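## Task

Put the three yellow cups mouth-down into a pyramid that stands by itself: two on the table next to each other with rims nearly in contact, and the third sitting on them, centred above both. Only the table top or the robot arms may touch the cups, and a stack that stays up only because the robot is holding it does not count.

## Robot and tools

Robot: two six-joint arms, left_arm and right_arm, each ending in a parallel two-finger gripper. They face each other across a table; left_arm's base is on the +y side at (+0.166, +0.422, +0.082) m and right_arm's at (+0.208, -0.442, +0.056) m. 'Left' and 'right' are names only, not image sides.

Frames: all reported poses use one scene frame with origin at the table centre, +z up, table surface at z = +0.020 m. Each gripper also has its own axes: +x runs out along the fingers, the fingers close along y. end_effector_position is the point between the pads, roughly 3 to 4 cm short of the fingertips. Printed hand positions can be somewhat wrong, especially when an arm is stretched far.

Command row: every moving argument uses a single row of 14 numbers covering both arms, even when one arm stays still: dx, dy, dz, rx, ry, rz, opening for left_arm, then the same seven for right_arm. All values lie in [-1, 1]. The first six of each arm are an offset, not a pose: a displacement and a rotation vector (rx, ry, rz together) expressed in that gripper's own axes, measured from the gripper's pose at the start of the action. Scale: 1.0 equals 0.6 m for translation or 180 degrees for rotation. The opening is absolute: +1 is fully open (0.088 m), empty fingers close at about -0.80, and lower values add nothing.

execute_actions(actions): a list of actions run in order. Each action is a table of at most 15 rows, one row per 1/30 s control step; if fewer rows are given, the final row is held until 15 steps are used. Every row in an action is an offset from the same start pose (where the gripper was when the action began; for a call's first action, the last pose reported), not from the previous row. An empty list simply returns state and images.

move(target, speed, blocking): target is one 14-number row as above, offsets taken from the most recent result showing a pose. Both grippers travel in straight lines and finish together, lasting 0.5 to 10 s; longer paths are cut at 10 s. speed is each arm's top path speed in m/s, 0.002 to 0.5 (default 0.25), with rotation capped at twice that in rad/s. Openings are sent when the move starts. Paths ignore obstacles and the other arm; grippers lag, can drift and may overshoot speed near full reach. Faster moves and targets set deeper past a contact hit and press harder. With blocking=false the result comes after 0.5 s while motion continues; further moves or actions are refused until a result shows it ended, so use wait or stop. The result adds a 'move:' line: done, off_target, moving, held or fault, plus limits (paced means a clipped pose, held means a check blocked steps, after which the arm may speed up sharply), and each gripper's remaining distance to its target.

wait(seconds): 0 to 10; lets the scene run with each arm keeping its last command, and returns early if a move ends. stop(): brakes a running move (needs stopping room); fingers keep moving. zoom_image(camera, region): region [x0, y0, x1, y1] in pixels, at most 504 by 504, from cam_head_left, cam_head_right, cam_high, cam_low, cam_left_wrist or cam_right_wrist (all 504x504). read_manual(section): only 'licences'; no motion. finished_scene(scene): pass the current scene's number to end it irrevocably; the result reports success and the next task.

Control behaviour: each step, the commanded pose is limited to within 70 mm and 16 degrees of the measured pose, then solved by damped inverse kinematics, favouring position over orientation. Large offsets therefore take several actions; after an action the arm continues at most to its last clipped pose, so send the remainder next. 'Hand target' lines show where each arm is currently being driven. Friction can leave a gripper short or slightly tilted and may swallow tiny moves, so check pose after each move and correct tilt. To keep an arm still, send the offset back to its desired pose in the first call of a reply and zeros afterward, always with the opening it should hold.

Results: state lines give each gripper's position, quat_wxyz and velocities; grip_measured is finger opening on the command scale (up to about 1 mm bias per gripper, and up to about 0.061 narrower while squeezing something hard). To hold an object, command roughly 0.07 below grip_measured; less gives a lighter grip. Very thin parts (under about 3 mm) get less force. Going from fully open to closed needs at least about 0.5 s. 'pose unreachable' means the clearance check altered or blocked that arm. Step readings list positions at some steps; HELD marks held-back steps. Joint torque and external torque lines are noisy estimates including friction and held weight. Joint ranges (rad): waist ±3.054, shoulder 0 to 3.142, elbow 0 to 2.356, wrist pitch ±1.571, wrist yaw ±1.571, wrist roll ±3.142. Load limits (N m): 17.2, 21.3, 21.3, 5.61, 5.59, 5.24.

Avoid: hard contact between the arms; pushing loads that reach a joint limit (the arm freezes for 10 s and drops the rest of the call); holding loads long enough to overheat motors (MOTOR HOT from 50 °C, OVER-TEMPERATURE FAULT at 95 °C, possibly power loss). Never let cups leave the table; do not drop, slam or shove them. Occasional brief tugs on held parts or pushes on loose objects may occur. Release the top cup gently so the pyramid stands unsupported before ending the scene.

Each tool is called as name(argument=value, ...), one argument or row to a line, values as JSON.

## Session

execute_actions(
  actions=[],
)

Scene clock: 0.00 s.
left_arm: end_effector_position=(+0.1292, +0.2383, +0.1434) grip_measured=+0.832 end_effector_quat_wxyz=(+0.282, +0.329, +0.871, -0.231) end_effector_velocity=(+0.001, +0.004, -0.000) end_effector_angular_velocity=(+0.006, -0.011, -0.027) | right_arm: end_effector_position=(+0.1523, -0.3279, +0.1714) grip_measured=+0.851 end_effector_quat_wxyz=(+0.357, -0.509, +0.148, +0.769) end_effector_velocity=(-0.001, -0.005, -0.003) end_effector_angular_velocity=(-0.031, +0.005, +0.014)
Joint positions: left_arm=[-0.158  1.866  1.002 -1.432  0.538 -0.235  0.08 ] | right_arm=[ 0.669  0.498  0.581 -1.18  -0.063 -0.426  0.081]
Joint velocities: left_arm=[-0.007 -0.002 -0.002 -0.007 -0.022  0.007  0.   ] | right_arm=[-0.002  0.002 -0.002 -0.022 -0.022 -0.007 -0.   ]
Joint torques (N m, as the arm reports them, + toward a larger angle): no reading
External joint torques (N m, as the arm's controller estimates them; a push from outside toward a larger angle lowers the number): no reading
Motor temperatures (°C, as the motors report them): left_arm=[20 21 23 22 23 24] | right_arm=[23 22 24 23 20 20]
Heat: left arm: hottest wrist roll 24 °C (+0.0 °C/min); right arm: hottest elbow 24 °C (+0.0 °C/min).
Hand target (left_arm): +0.129, +0.238, +0.143; +0.282, +0.329, +0.871, -0.231
Hand target (right_arm): +0.152, -0.328, +0.171; +0.357, -0.509, +0.148, +0.769

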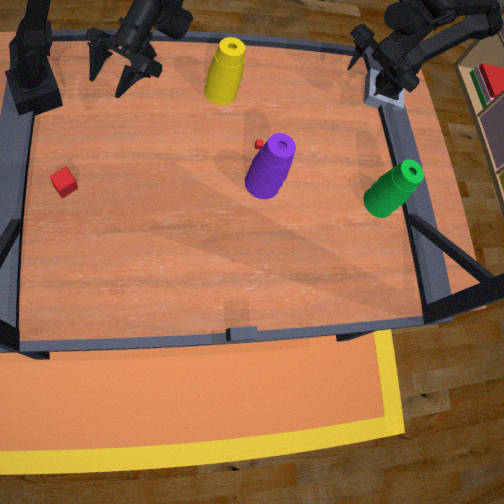

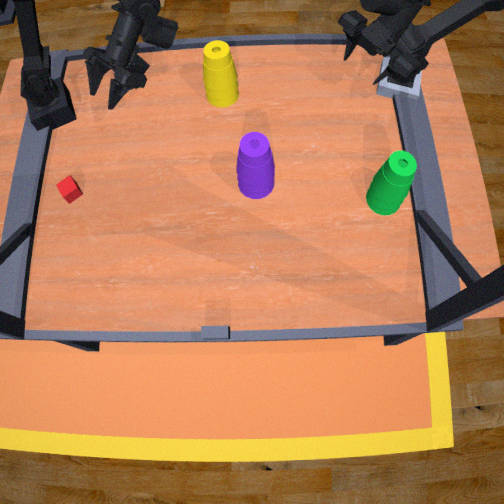

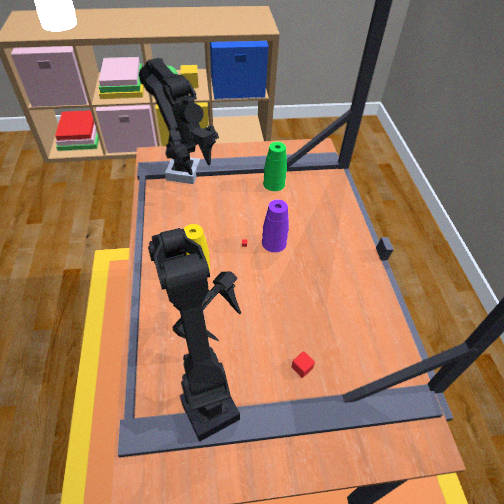

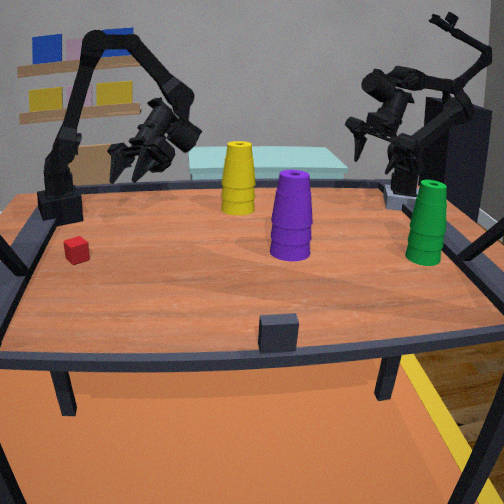

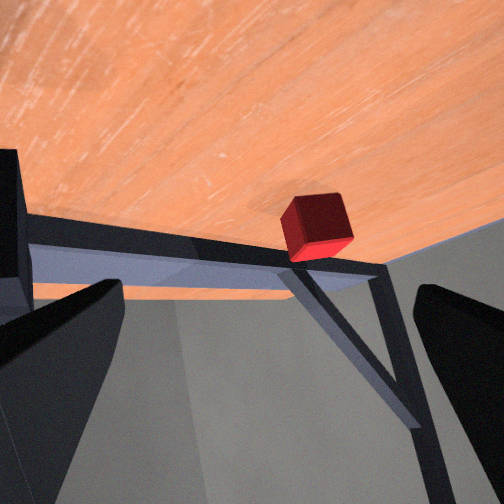

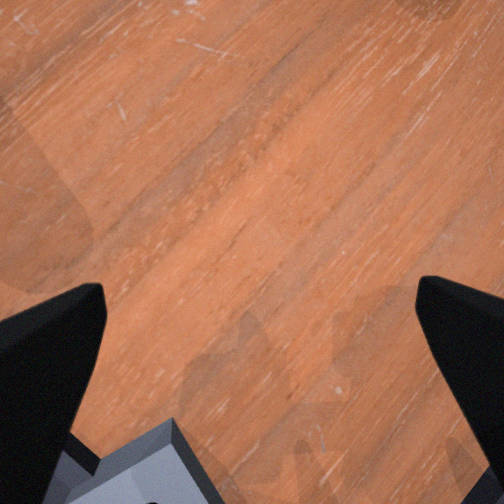

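zoom_image(
  camera="cam_low",
  region=[185, 130, 275, 220],
)

zoom_image(
  camera="cam_head_right",
  region=[165, 10, 265, 110],
)

zoom_image(
  camera="cam_head_left",
  region=[165, 10, 265, 110],
)

Region (185, 130, 275, 220) of cam_low's 504x504 image, scaled by 5.600, with more detail than that image has.

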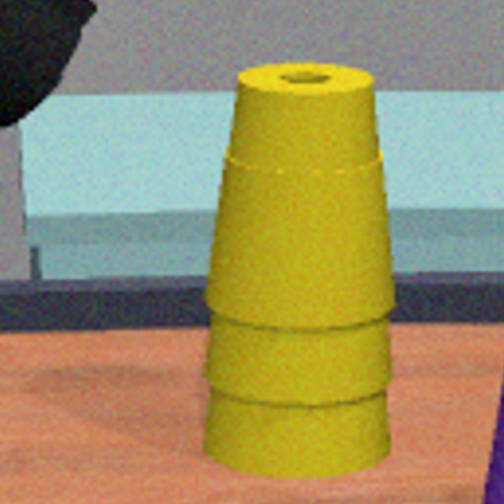

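Region (165, 10, 265, 110) of cam_head_right's 504x504 image, scaled by 5.040, with more detail than that image has.

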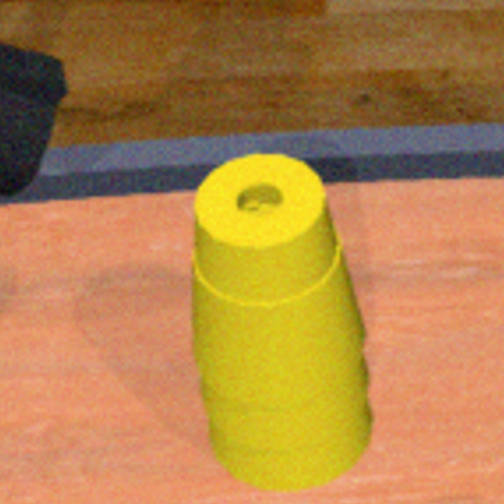

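Region (165, 10, 265, 110) of cam_head_left's 504x504 image, scaled by 5.040, with more detail than that image has.

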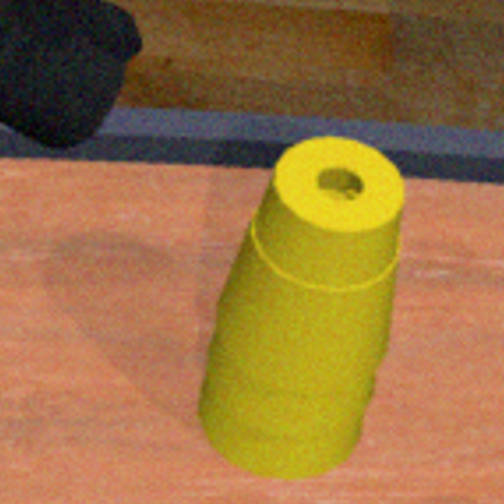

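move(
  target=[-0.1142, -0.0780, 0.0739, 0.1321, -0.2387, 0.0344, 0.95, 0.1097, -0.3494, 0.2611, 0.2231, -0.1080, -0.1225, 0.95],
  speed=0.5,
)

Scene clock: 4.27 s.
left_arm: end_effector_position=(+0.1550, +0.1477, +0.1648) grip_measured=+0.947 end_effector_quat_wxyz=(+0.518, +0.316, +0.628, -0.487) end_effector_velocity=(+0.000, -0.001, +0.001) end_effector_angular_velocity=(-0.006, -0.006, +0.019) | right_arm: end_effector_position=(+0.1797, -0.0638, +0.2113) grip_measured=+0.948 end_effector_quat_wxyz=(+0.664, -0.243, +0.238, +0.666) end_effector_velocity=(-0.002, -0.000, -0.003) end_effector_angular_velocity=(-0.014, +0.007, +0.019)
Joint positions: left_arm=[-0.274  1.542  1.009 -0.955  0.276 -0.251  0.085] | right_arm=[ 0.398  1.377  0.867 -0.187  0.08   0.06   0.085]
Joint velocities: left_arm=[-0.002 -0.007 -0.002  0.007 -0.007 -0.022  0.   ] | right_arm=[-0.002  0.007  0.002 -0.007 -0.022 -0.007  0.   ]
Joint torques (N m, as the arm reports them, + toward a larger angle): left_arm=[-0.26 -6.06  4.66  0.61  0.    0.07] | right_arm=[ 0.14 -3.75  8.52  1.56  0.14  0.19]
External joint torques (N m, as the arm's controller estimates them; a push from outside toward a larger angle lowers the number): left_arm=[-0.25 -0.61 -1.06  0.11 -0.18  0.06] | right_arm=[ 0.17  1.6   1.71 -0.01  0.11  0.18]
Motor temperatures (°C, as the motors report them): left_arm=[20 22 23 22 23 24] | right_arm=[23 22 25 23 20 20]
Heat: left arm: hottest wrist roll 24 °C (+0.0 °C/min); right arm: hottest elbow 25 °C (+0.0 °C/min).
Hand target (left_arm): +0.155, +0.151, +0.164; +0.519, +0.318, +0.625, -0.488
Hand target (right_arm): +0.179, -0.061, +0.211; +0.665, -0.242, +0.239, +0.665
Off the commanded pose (left_arm): 0.003 m, 0 deg.
Off the commanded pose (right_arm): 0.002 m, 0 deg.
move: done

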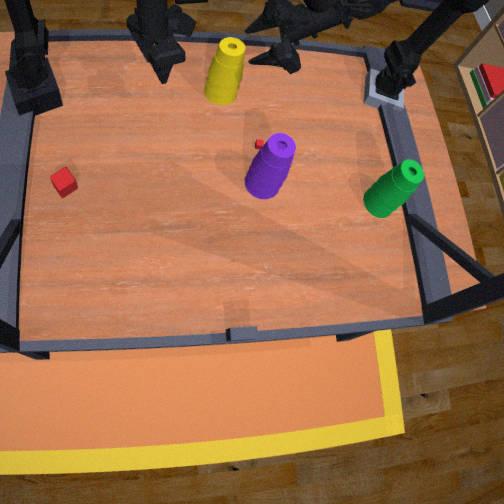

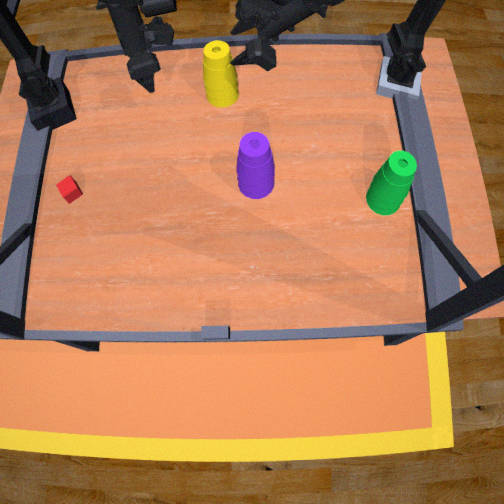

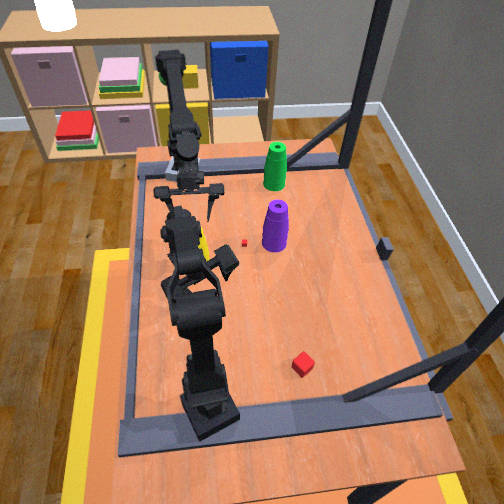

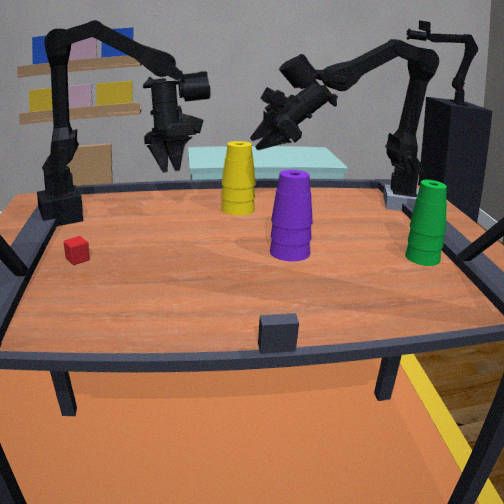

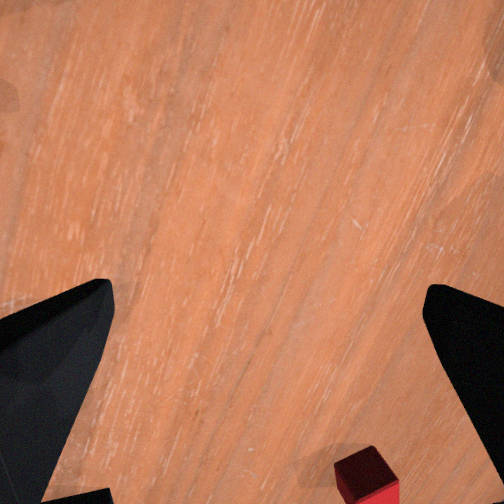

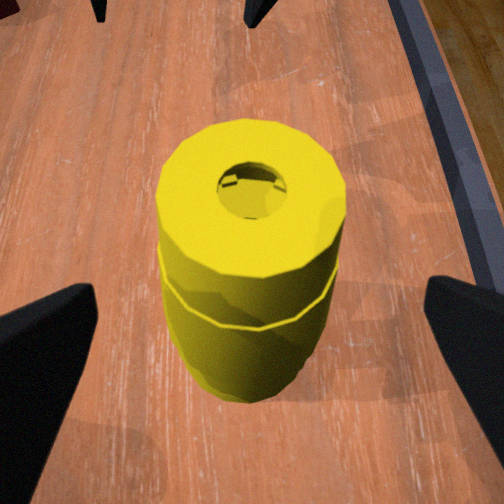

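zoom_image(
  camera="cam_right_wrist",
  region=[60, 80, 460, 420],
)

zoom_image(
  camera="cam_low",
  region=[205, 90, 325, 210],
)

Region (60, 80, 460, 420) of cam_right_wrist's 504x504 image, scaled by 1.260, with more detail than that image has; it fills the top 428 rows of this view, and the rest is white.

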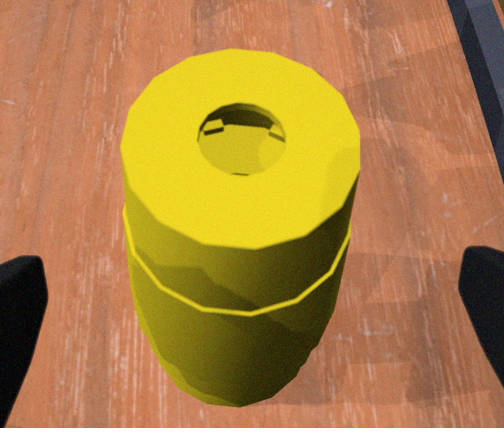

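Region (205, 90, 325, 210) of cam_low's 504x504 image, scaled by 4.200, with more detail than that image has.

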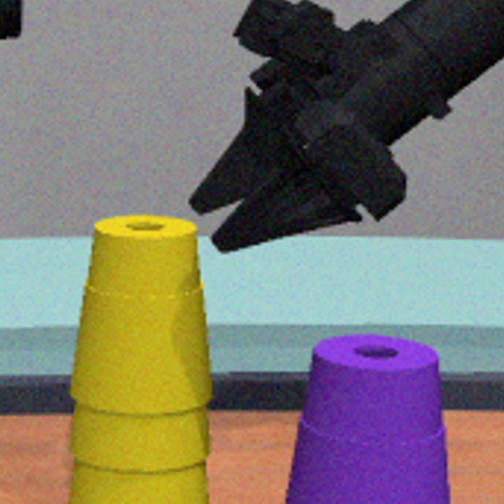

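move(
  target=[-0.0237, -0.0123, 0.0962, 0.0921, -0.1647, 0.0235, 0.95, 0.1127, 0.0016, 0.0027, 0.003, 0, 0, 0.95],
  speed=0.5,
)

zoom_image(
  camera="cam_low",
  region=[185, 100, 305, 220],
)

Scene clock: 7.77 s.
left_arm: end_effector_position=(+0.1725, +0.0894, +0.1822) grip_measured=+0.947 end_effector_quat_wxyz=(+0.628, +0.273, +0.388, -0.616) end_effector_velocity=(+0.003, -0.001, +0.001) end_effector_angular_velocity=(-0.006, -0.015, +0.016) | right_arm: end_effector_position=(+0.1783, -0.0132, +0.1716) grip_measured=+0.948 end_effector_quat_wxyz=(+0.665, -0.239, +0.239, +0.666) end_effector_velocity=(+0.002, -0.004, -0.006) end_effector_angular_velocity=(-0.026, -0.013, -0.003)
Joint positions: left_arm=[-0.321  1.389  0.815 -0.402  0.095 -0.102  0.085] | right_arm=[0.385 1.632 0.932 0.008 0.071 0.06  0.085]
Joint velocities: left_arm=[-0.002 -0.002 -0.002  0.007 -0.022 -0.007  0.   ] | right_arm=[-0.002  0.002 -0.002 -0.022  0.007 -0.007 -0.   ]
Joint torques (N m, as the arm reports them, + toward a larger angle): left_arm=[-0.25 -5.74  5.28  1.28 -0.15  0.06] | right_arm=[-0.25 -4.92  8.18  1.53 -0.09 -0.02]
External joint torques (N m, as the arm's controller estimates them; a push from outside toward a larger angle lowers the number): left_arm=[-0.26 -0.74 -1.11  0.01 -0.19  0.05] | right_arm=[-0.25  1.96  1.78 -0.03 -0.11 -0.02]
Motor temperatures (°C, as the motors report them): left_arm=[20 22 23 22 23 24] | right_arm=[23 23 26 24 20 20]
Heat: left arm: hottest wrist roll 24 °C (+0.0 °C/min); right arm: hottest elbow 26 °C (+15.5 °C/min).
Hand target (left_arm): +0.172, +0.092, +0.181; +0.629, +0.275, +0.386, -0.616
Hand target (right_arm): +0.179, -0.011, +0.169; +0.665, -0.240, +0.241, +0.665
Off the commanded pose (left_arm): 0.003 m, 0 deg.
Off the commanded pose (right_arm): 0.003 m, 0 deg.
move: done

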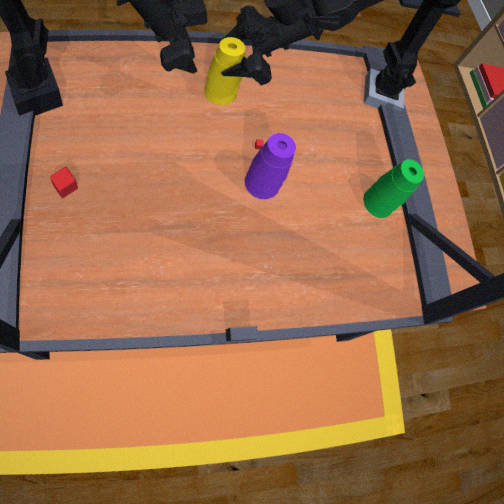

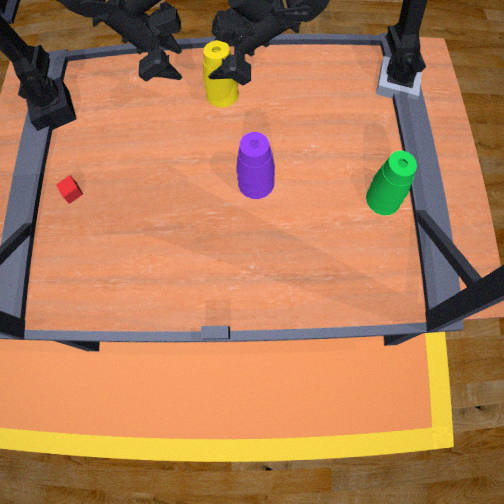

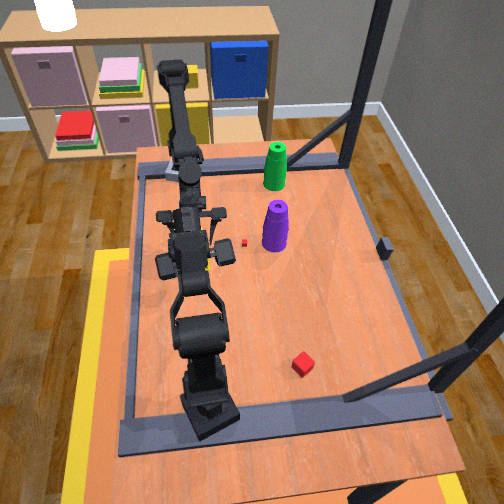

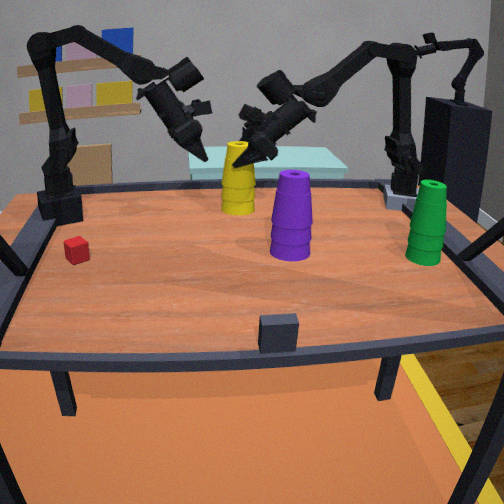

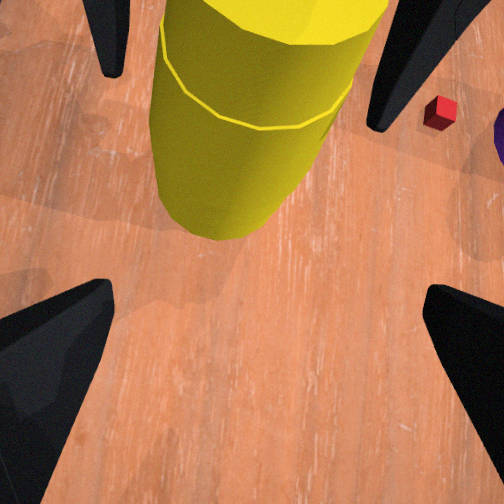

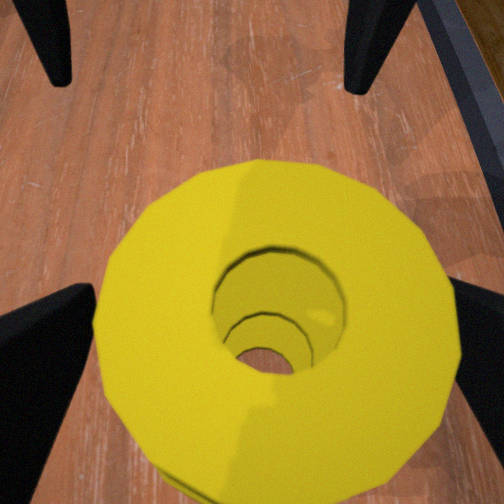

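Region (185, 100, 305, 220) of cam_low's 504x504 image, scaled by 4.200, with more detail than that image has.

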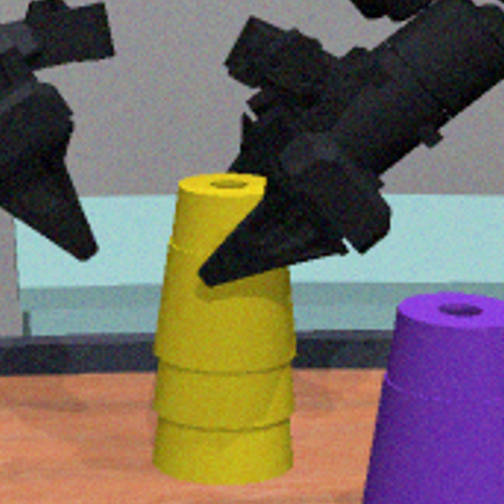

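execute_actions(
  actions=[
    [[0.0001,0.0001,0.0004,0.0006,-0.0010,0.0001,0.95,0.0040,0.0008,-0.0005,0,0,0,0.85],[0.0005,0.0003,0.0017,0.0022,-0.0038,0.0005,0.95,0.0030,0.0018,-0.0005,0,0,0,0.75],[0.0011,0.0007,0.0038,0.0049,-0.0085,0.0012,0.95,0.0020,0.0028,0,0,0,0,0.66],[0.0020,0.0012,0.0066,0.0084,-0.0147,0.0021,0.95,0.0010,0.0036,0,0,0,0,0.60],[0.0030,0.0018,0.0100,0.0127,-0.0222,0.0032,0.95,0,0.0040,0,0,0,0,0.56],[0.0041,0.0025,0.0139,0.0176,-0.0306,0.0044,0.95,0,0.0040,0,0,0,0,0.53],[0.0053,0.0032,0.0180,0.0227,-0.0397,0.0057,0.95,0,0.0040,0,0,0,0,0.51],[0.0065,0.0040,0.0221,0.0281,-0.0489,0.0070,0.95,0,0.0040,0,0,0,0,0.49],[0.0077,0.0047,0.0262,0.0332,-0.0580,0.0083,0.95,0,0.0035,0,0,0,0,0.47],[0.0089,0.0054,0.0301,0.0381,-0.0665,0.0095,0.95,-0.0005,0.0030,0.0010,0,-0.0003,0,0.45],[0.0098,0.0060,0.0335,0.0424,-0.0739,0.0106,0.95,-0.0011,0.0025,0.0020,0,-0.0006,0,0.43],[0.0107,0.0065,0.0363,0.0459,-0.0801,0.0115,0.95,-0.0016,0.0020,0.0030,0,-0.0009,0,0.41],[0.0113,0.0069,0.0384,0.0486,-0.0848,0.0122,0.95,-0.0021,0.0020,0.0040,0,-0.0012,0,0.39],[0.0117,0.0071,0.0397,0.0502,-0.0876,0.0126,0.95,-0.0027,0.0020,0.0050,0,-0.0015,0,0.38],[0.0118,0.0072,0.0401,0.0508,-0.0886,0.0127,0.95,-0.0032,0.0020,0.0060,0,-0.0018,0,0.38]],
  ],
)

Scene clock: 9.83 s.
left_arm: end_effector_position=(+0.1794, +0.0654, +0.1893) grip_measured=+0.947 end_effector_quat_wxyz=(+0.661, +0.246, +0.262, -0.659) end_effector_velocity=(+0.008, -0.022, -0.001) end_effector_angular_velocity=(-0.343, -0.190, -0.087) | right_arm: end_effector_position=(+0.1772, -0.0132, +0.1714) grip_measured=+0.496 end_effector_quat_wxyz=(+0.665, -0.240, +0.239, +0.666) end_effector_velocity=(-0.002, -0.001, +0.001) end_effector_angular_velocity=(-0.018, +0.018, +0.010)
Joint positions: left_arm=[-0.325  1.37   0.685 -0.05   0.047  0.017  0.085] | right_arm=[0.389 1.633 0.932 0.008 0.073 0.06  0.063]
Joint velocities: left_arm=[-0.002 -0.002 -0.252  0.593 -0.051  0.183 -0.   ] | right_arm=[-0.002 -0.002  0.017 -0.037 -0.022  0.007 -0.   ]
Joint torques (N m, as the arm reports them, + toward a larger angle): left_arm=[-0.15 -5.49  5.37  1.53 -0.17  0.08] | right_arm=[ 0.08 -6.79  7.93  1.02  0.06  0.1 ]
External joint torques (N m, as the arm's controller estimates them; a push from outside toward a larger angle lowers the number): left_arm=[-0.15 -0.51 -1.12 -0.05 -0.18  0.07] | right_arm=[ 0.06  0.22  1.4  -0.58  0.04  0.1 ]
Motor temperatures (°C, as the motors report them): left_arm=[20 23 23 22 23 24] | right_arm=[23 23 26 24 20 20]
Heat: left arm: hottest wrist roll 24 °C (+0.0 °C/min); right arm: hottest elbow 26 °C (+12.2 °C/min).
Hand target (left_arm): +0.180, +0.066, +0.189; +0.665, +0.243, +0.243, -0.663
Hand target (right_arm): +0.177, -0.012, +0.175; +0.666, -0.237, +0.238, +0.666
Off the commanded pose (left_arm): 0.001 m, 2 deg.
Off the commanded pose (right_arm): 0.004 m, 0 deg.
Step readings (end_effector_position):
0: left_arm (+0.1725, +0.0893, +0.1821) | right_arm (+0.1783, -0.0132, +0.1712)
1: left_arm (+0.1725, +0.0893, +0.1821) | right_arm (+0.1783, -0.0131, +0.1714)
2: left_arm (+0.1725, +0.0889, +0.1824) | right_arm (+0.1783, -0.0130, +0.1715)
4: left_arm (+0.1731, +0.0857, +0.1840) | right_arm (+0.1783, -0.0130, +0.1715)
8: left_arm (+0.1755, +0.0776, +0.1867) | right_arm (+0.1773, -0.0131, +0.1715)
15: end_effector_position above

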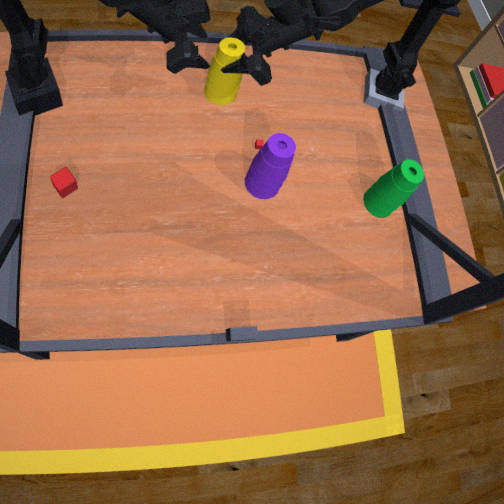

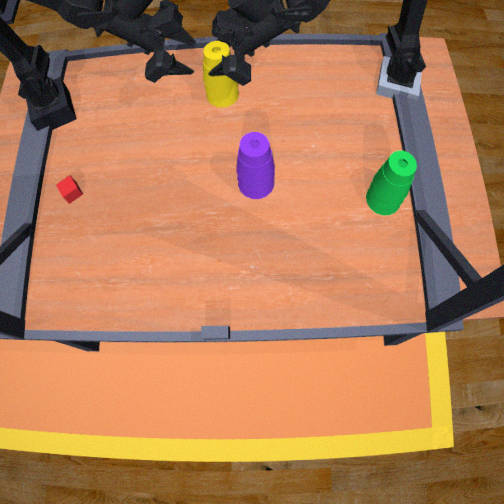

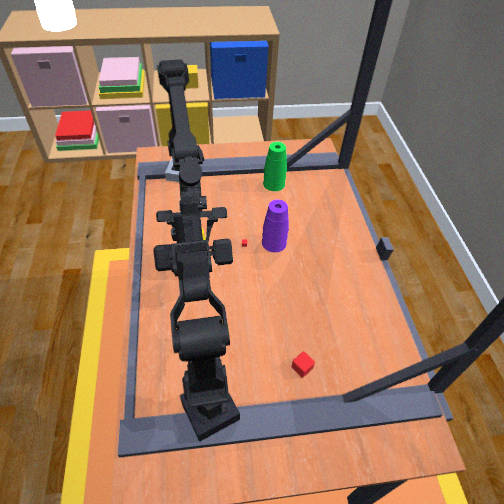

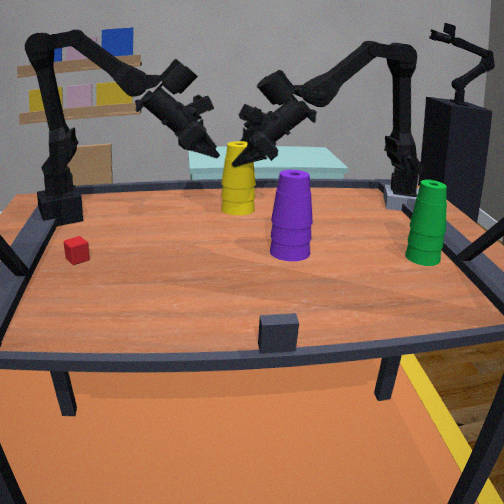

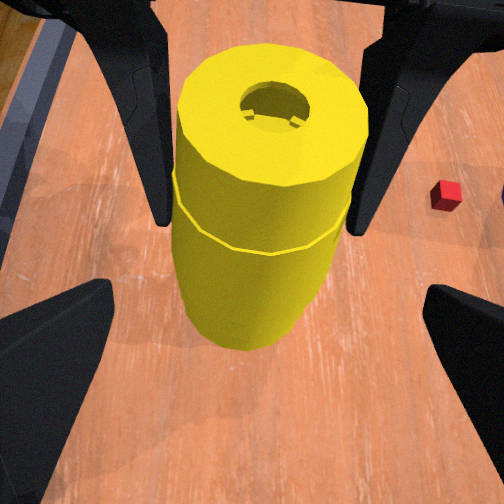

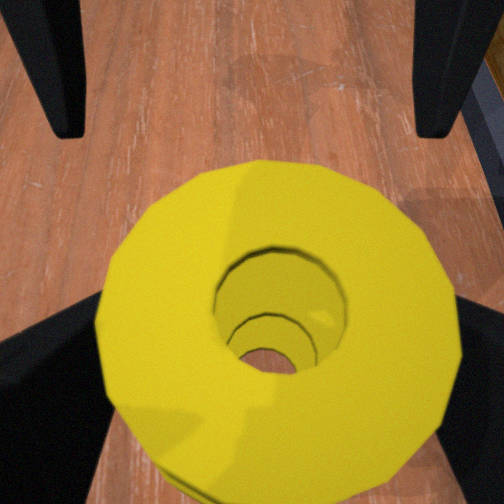

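execute_actions(
  actions=[],
)

zoom_image(
  camera="cam_low",
  region=[185, 100, 305, 220],
)

Scene clock: 9.90 s.
left_arm: end_effector_position=(+0.1797, +0.0644, +0.1893) grip_measured=+0.947 end_effector_quat_wxyz=(+0.662, +0.244, +0.253, -0.661) end_effector_velocity=(+0.003, -0.009, -0.001) end_effector_angular_velocity=(-0.163, -0.084, -0.039) | right_arm: end_effector_position=(+0.1772, -0.0132, +0.1715) grip_measured=+0.496 end_effector_quat_wxyz=(+0.665, -0.240, +0.239, +0.666) end_effector_velocity=(+0.004, -0.002, -0.004) end_effector_angular_velocity=(-0.021, -0.012, -0.008)
Joint positions: left_arm=[-0.325  1.37   0.674 -0.023  0.046  0.025  0.085] | right_arm=[0.389 1.633 0.933 0.007 0.073 0.06  0.063]
Joint velocities: left_arm=[-0.002 -0.002 -0.125  0.286 -0.022  0.081 -0.   ] | right_arm=[-0.007  0.002  0.002 -0.022  0.007 -0.007 -0.   ]
Joint torques (N m, as the arm reports them, + toward a larger angle): left_arm=[-0.15 -5.54  5.38  1.57 -0.16  0.06] | right_arm=[ 0.08 -6.72  7.56  1.    0.06  0.1 ]
External joint torques (N m, as the arm's controller estimates them; a push from outside toward a larger angle lowers the number): left_arm=[-0.15 -0.57 -1.11 -0.02 -0.18  0.05] | right_arm=[ 0.12  0.14  1.19 -0.55  0.03  0.09]
Motor temperatures (°C, as the motors report them): left_arm=[20 23 23 22 23 24] | right_arm=[23 23 26 24 20 20]
Heat: left arm: hottest wrist roll 24 °C (+0.0 °C/min); right arm: hottest elbow 26 °C (+12.1 °C/min).
Hand target (left_arm): +0.180, +0.066, +0.189; +0.665, +0.243, +0.244, -0.663
Hand target (right_arm): +0.177, -0.012, +0.175; +0.666, -0.237, +0.238, +0.666
Off the commanded pose (left_arm): 0.002 m, 1 deg.
Off the commanded pose (right_arm): 0.004 m, 0 deg.

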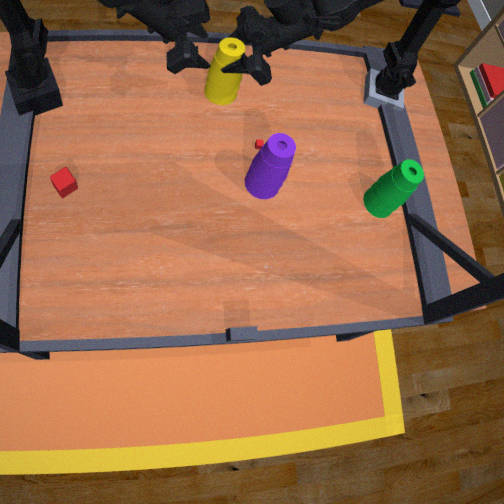

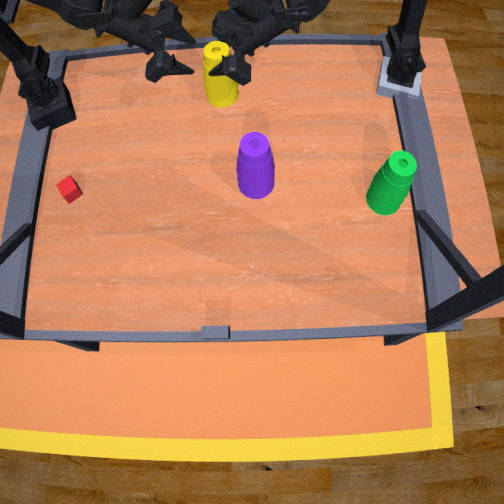

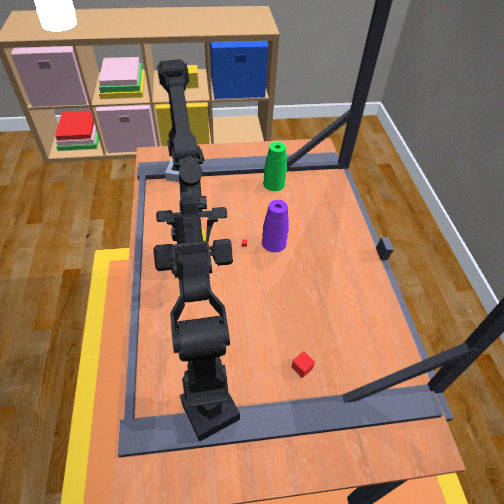

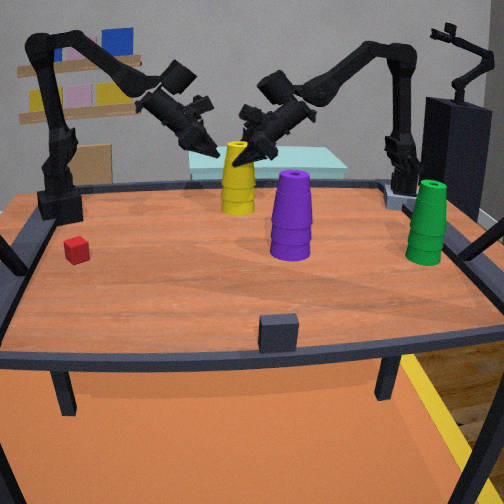

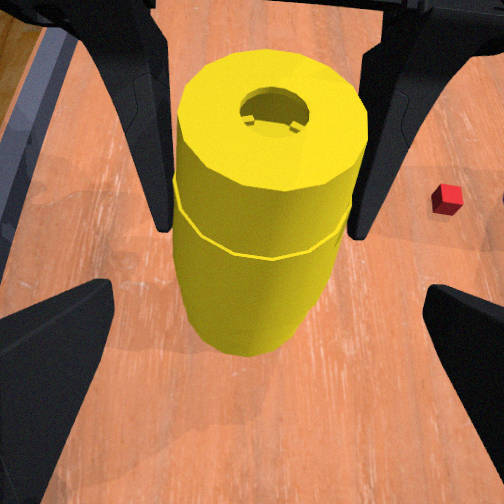

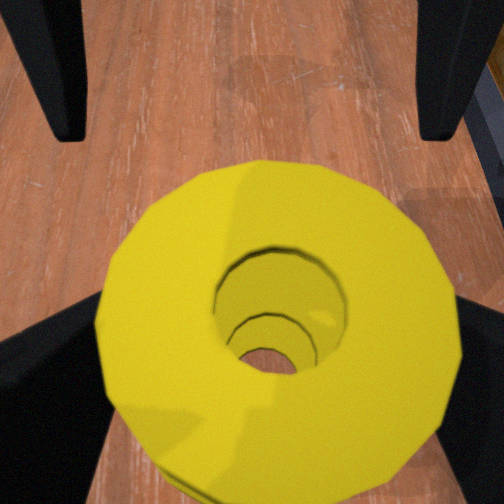

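Region (185, 100, 305, 220) of cam_low's 504x504 image, scaled by 4.200, with more detail than that image has.

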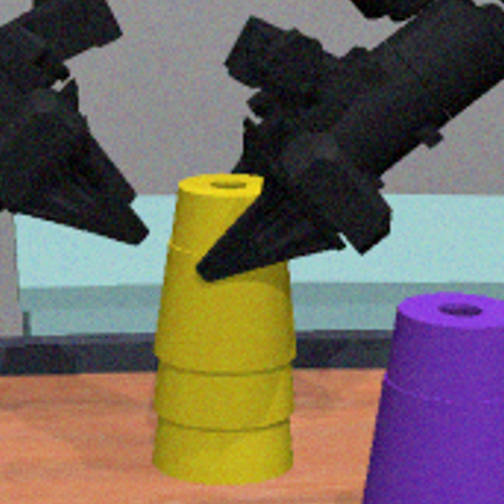

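execute_actions(
  actions=[],
)

zoom_image(
  camera="cam_low",
  region=[195, 130, 275, 210],
)

Scene clock: 10.57 s.
left_arm: end_effector_position=(+0.1800, +0.0630, +0.1902) grip_measured=+0.947 end_effector_quat_wxyz=(+0.664, +0.242, +0.245, -0.664) end_effector_velocity=(-0.004, +0.002, -0.001) end_effector_angular_velocity=(+0.007, +0.020, -0.014) | right_arm: end_effector_position=(+0.1771, -0.0132, +0.1716) grip_measured=+0.496 end_effector_quat_wxyz=(+0.664, -0.240, +0.239, +0.666) end_effector_velocity=(-0.002, -0.002, -0.001) end_effector_angular_velocity=(-0.008, -0.002, +0.013)
Joint positions: left_arm=[-0.325  1.37   0.666  0.001  0.044  0.032  0.085] | right_arm=[0.389 1.633 0.933 0.006 0.073 0.06  0.063]
Joint velocities: left_arm=[-0.002 -0.002 -0.002 -0.007  0.022 -0.007 -0.   ] | right_arm=[ 0.002 -0.002 -0.002 -0.007 -0.007 -0.007 -0.   ]
Joint torques (N m, as the arm reports them, + toward a larger angle): left_arm=[-0.18 -5.54  5.3   1.54 -0.16  0.07] | right_arm=[ 0.08 -6.81  7.81  1.01  0.05  0.09]
External joint torques (N m, as the arm's controller estimates them; a push from outside toward a larger angle lowers the number): left_arm=[-0.16 -0.62 -1.14 -0.03 -0.19  0.06] | right_arm=[ 0.05  0.18  1.28 -0.58  0.03  0.08]
Motor temperatures (°C, as the motors report them): left_arm=[20 23 24 22 23 24] | right_arm=[23 23 26 24 20 20]
Heat: left arm: hottest elbow 24 °C (+0.0 °C/min); right arm: hottest elbow 26 °C (+11.4 °C/min).
Hand target (left_arm): +0.180, +0.066, +0.189; +0.665, +0.243, +0.244, -0.663
Hand target (right_arm): +0.177, -0.012, +0.175; +0.666, -0.237, +0.238, +0.666
Off the commanded pose (left_arm): 0.003 m, 0 deg.
Off the commanded pose (right_arm): 0.004 m, 0 deg.

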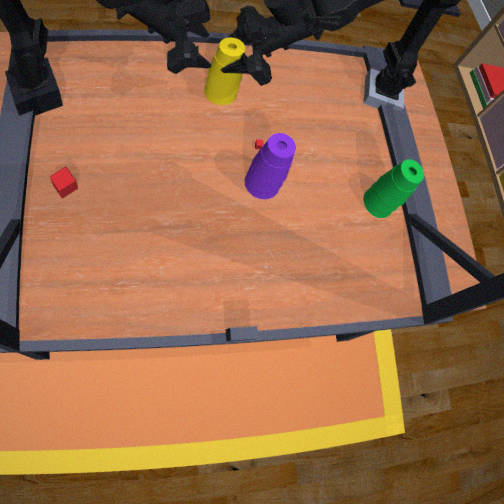

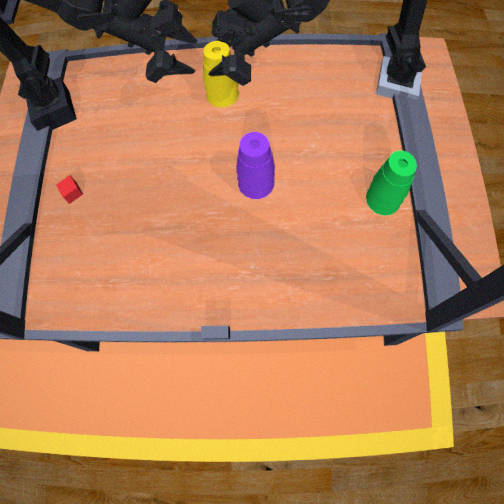

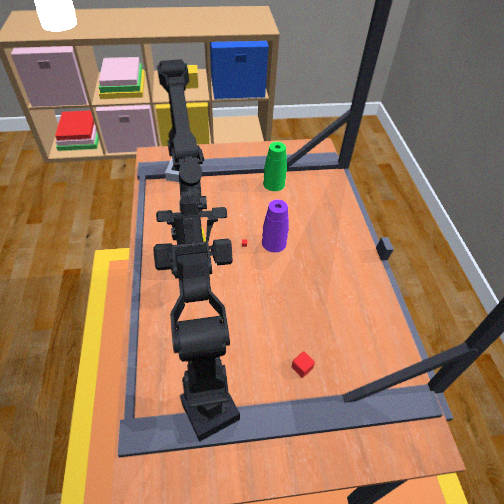

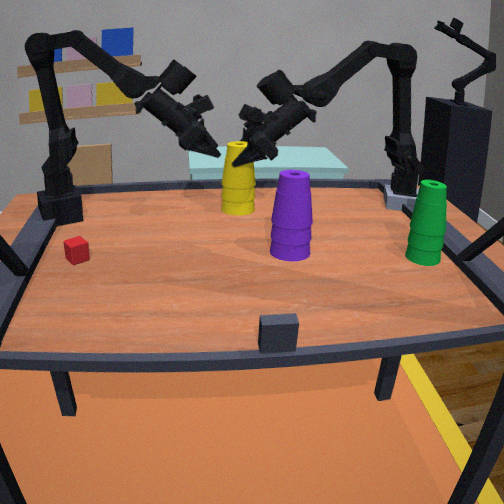

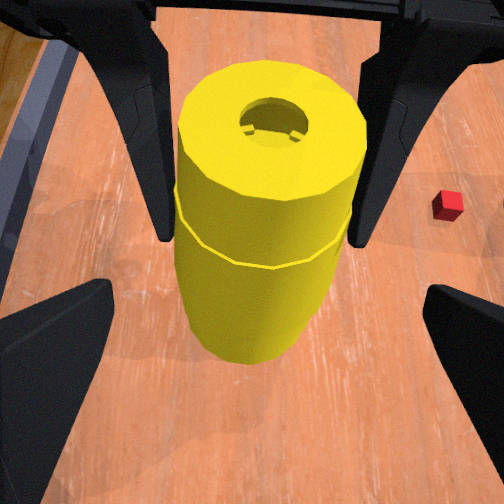

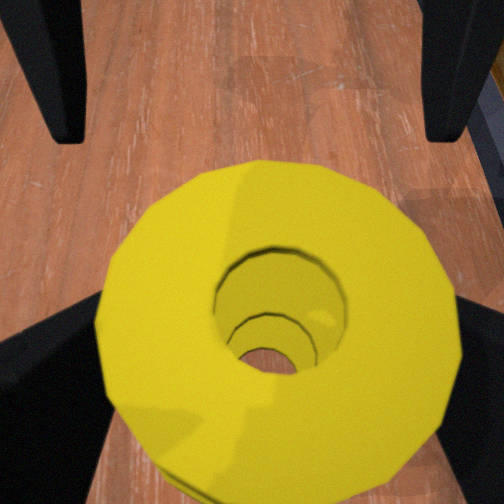

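Region (195, 130, 275, 210) of cam_low's 504x504 image, scaled by 6.300, with more detail than that image has.

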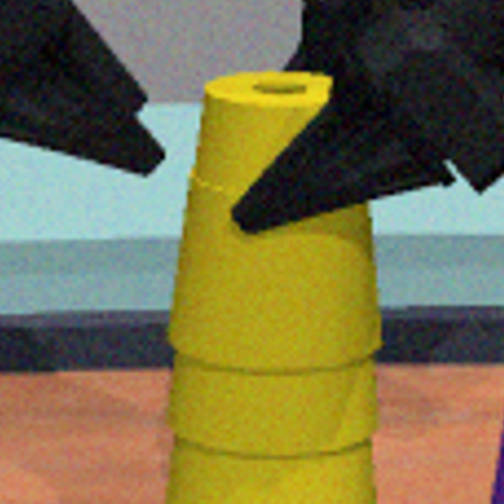

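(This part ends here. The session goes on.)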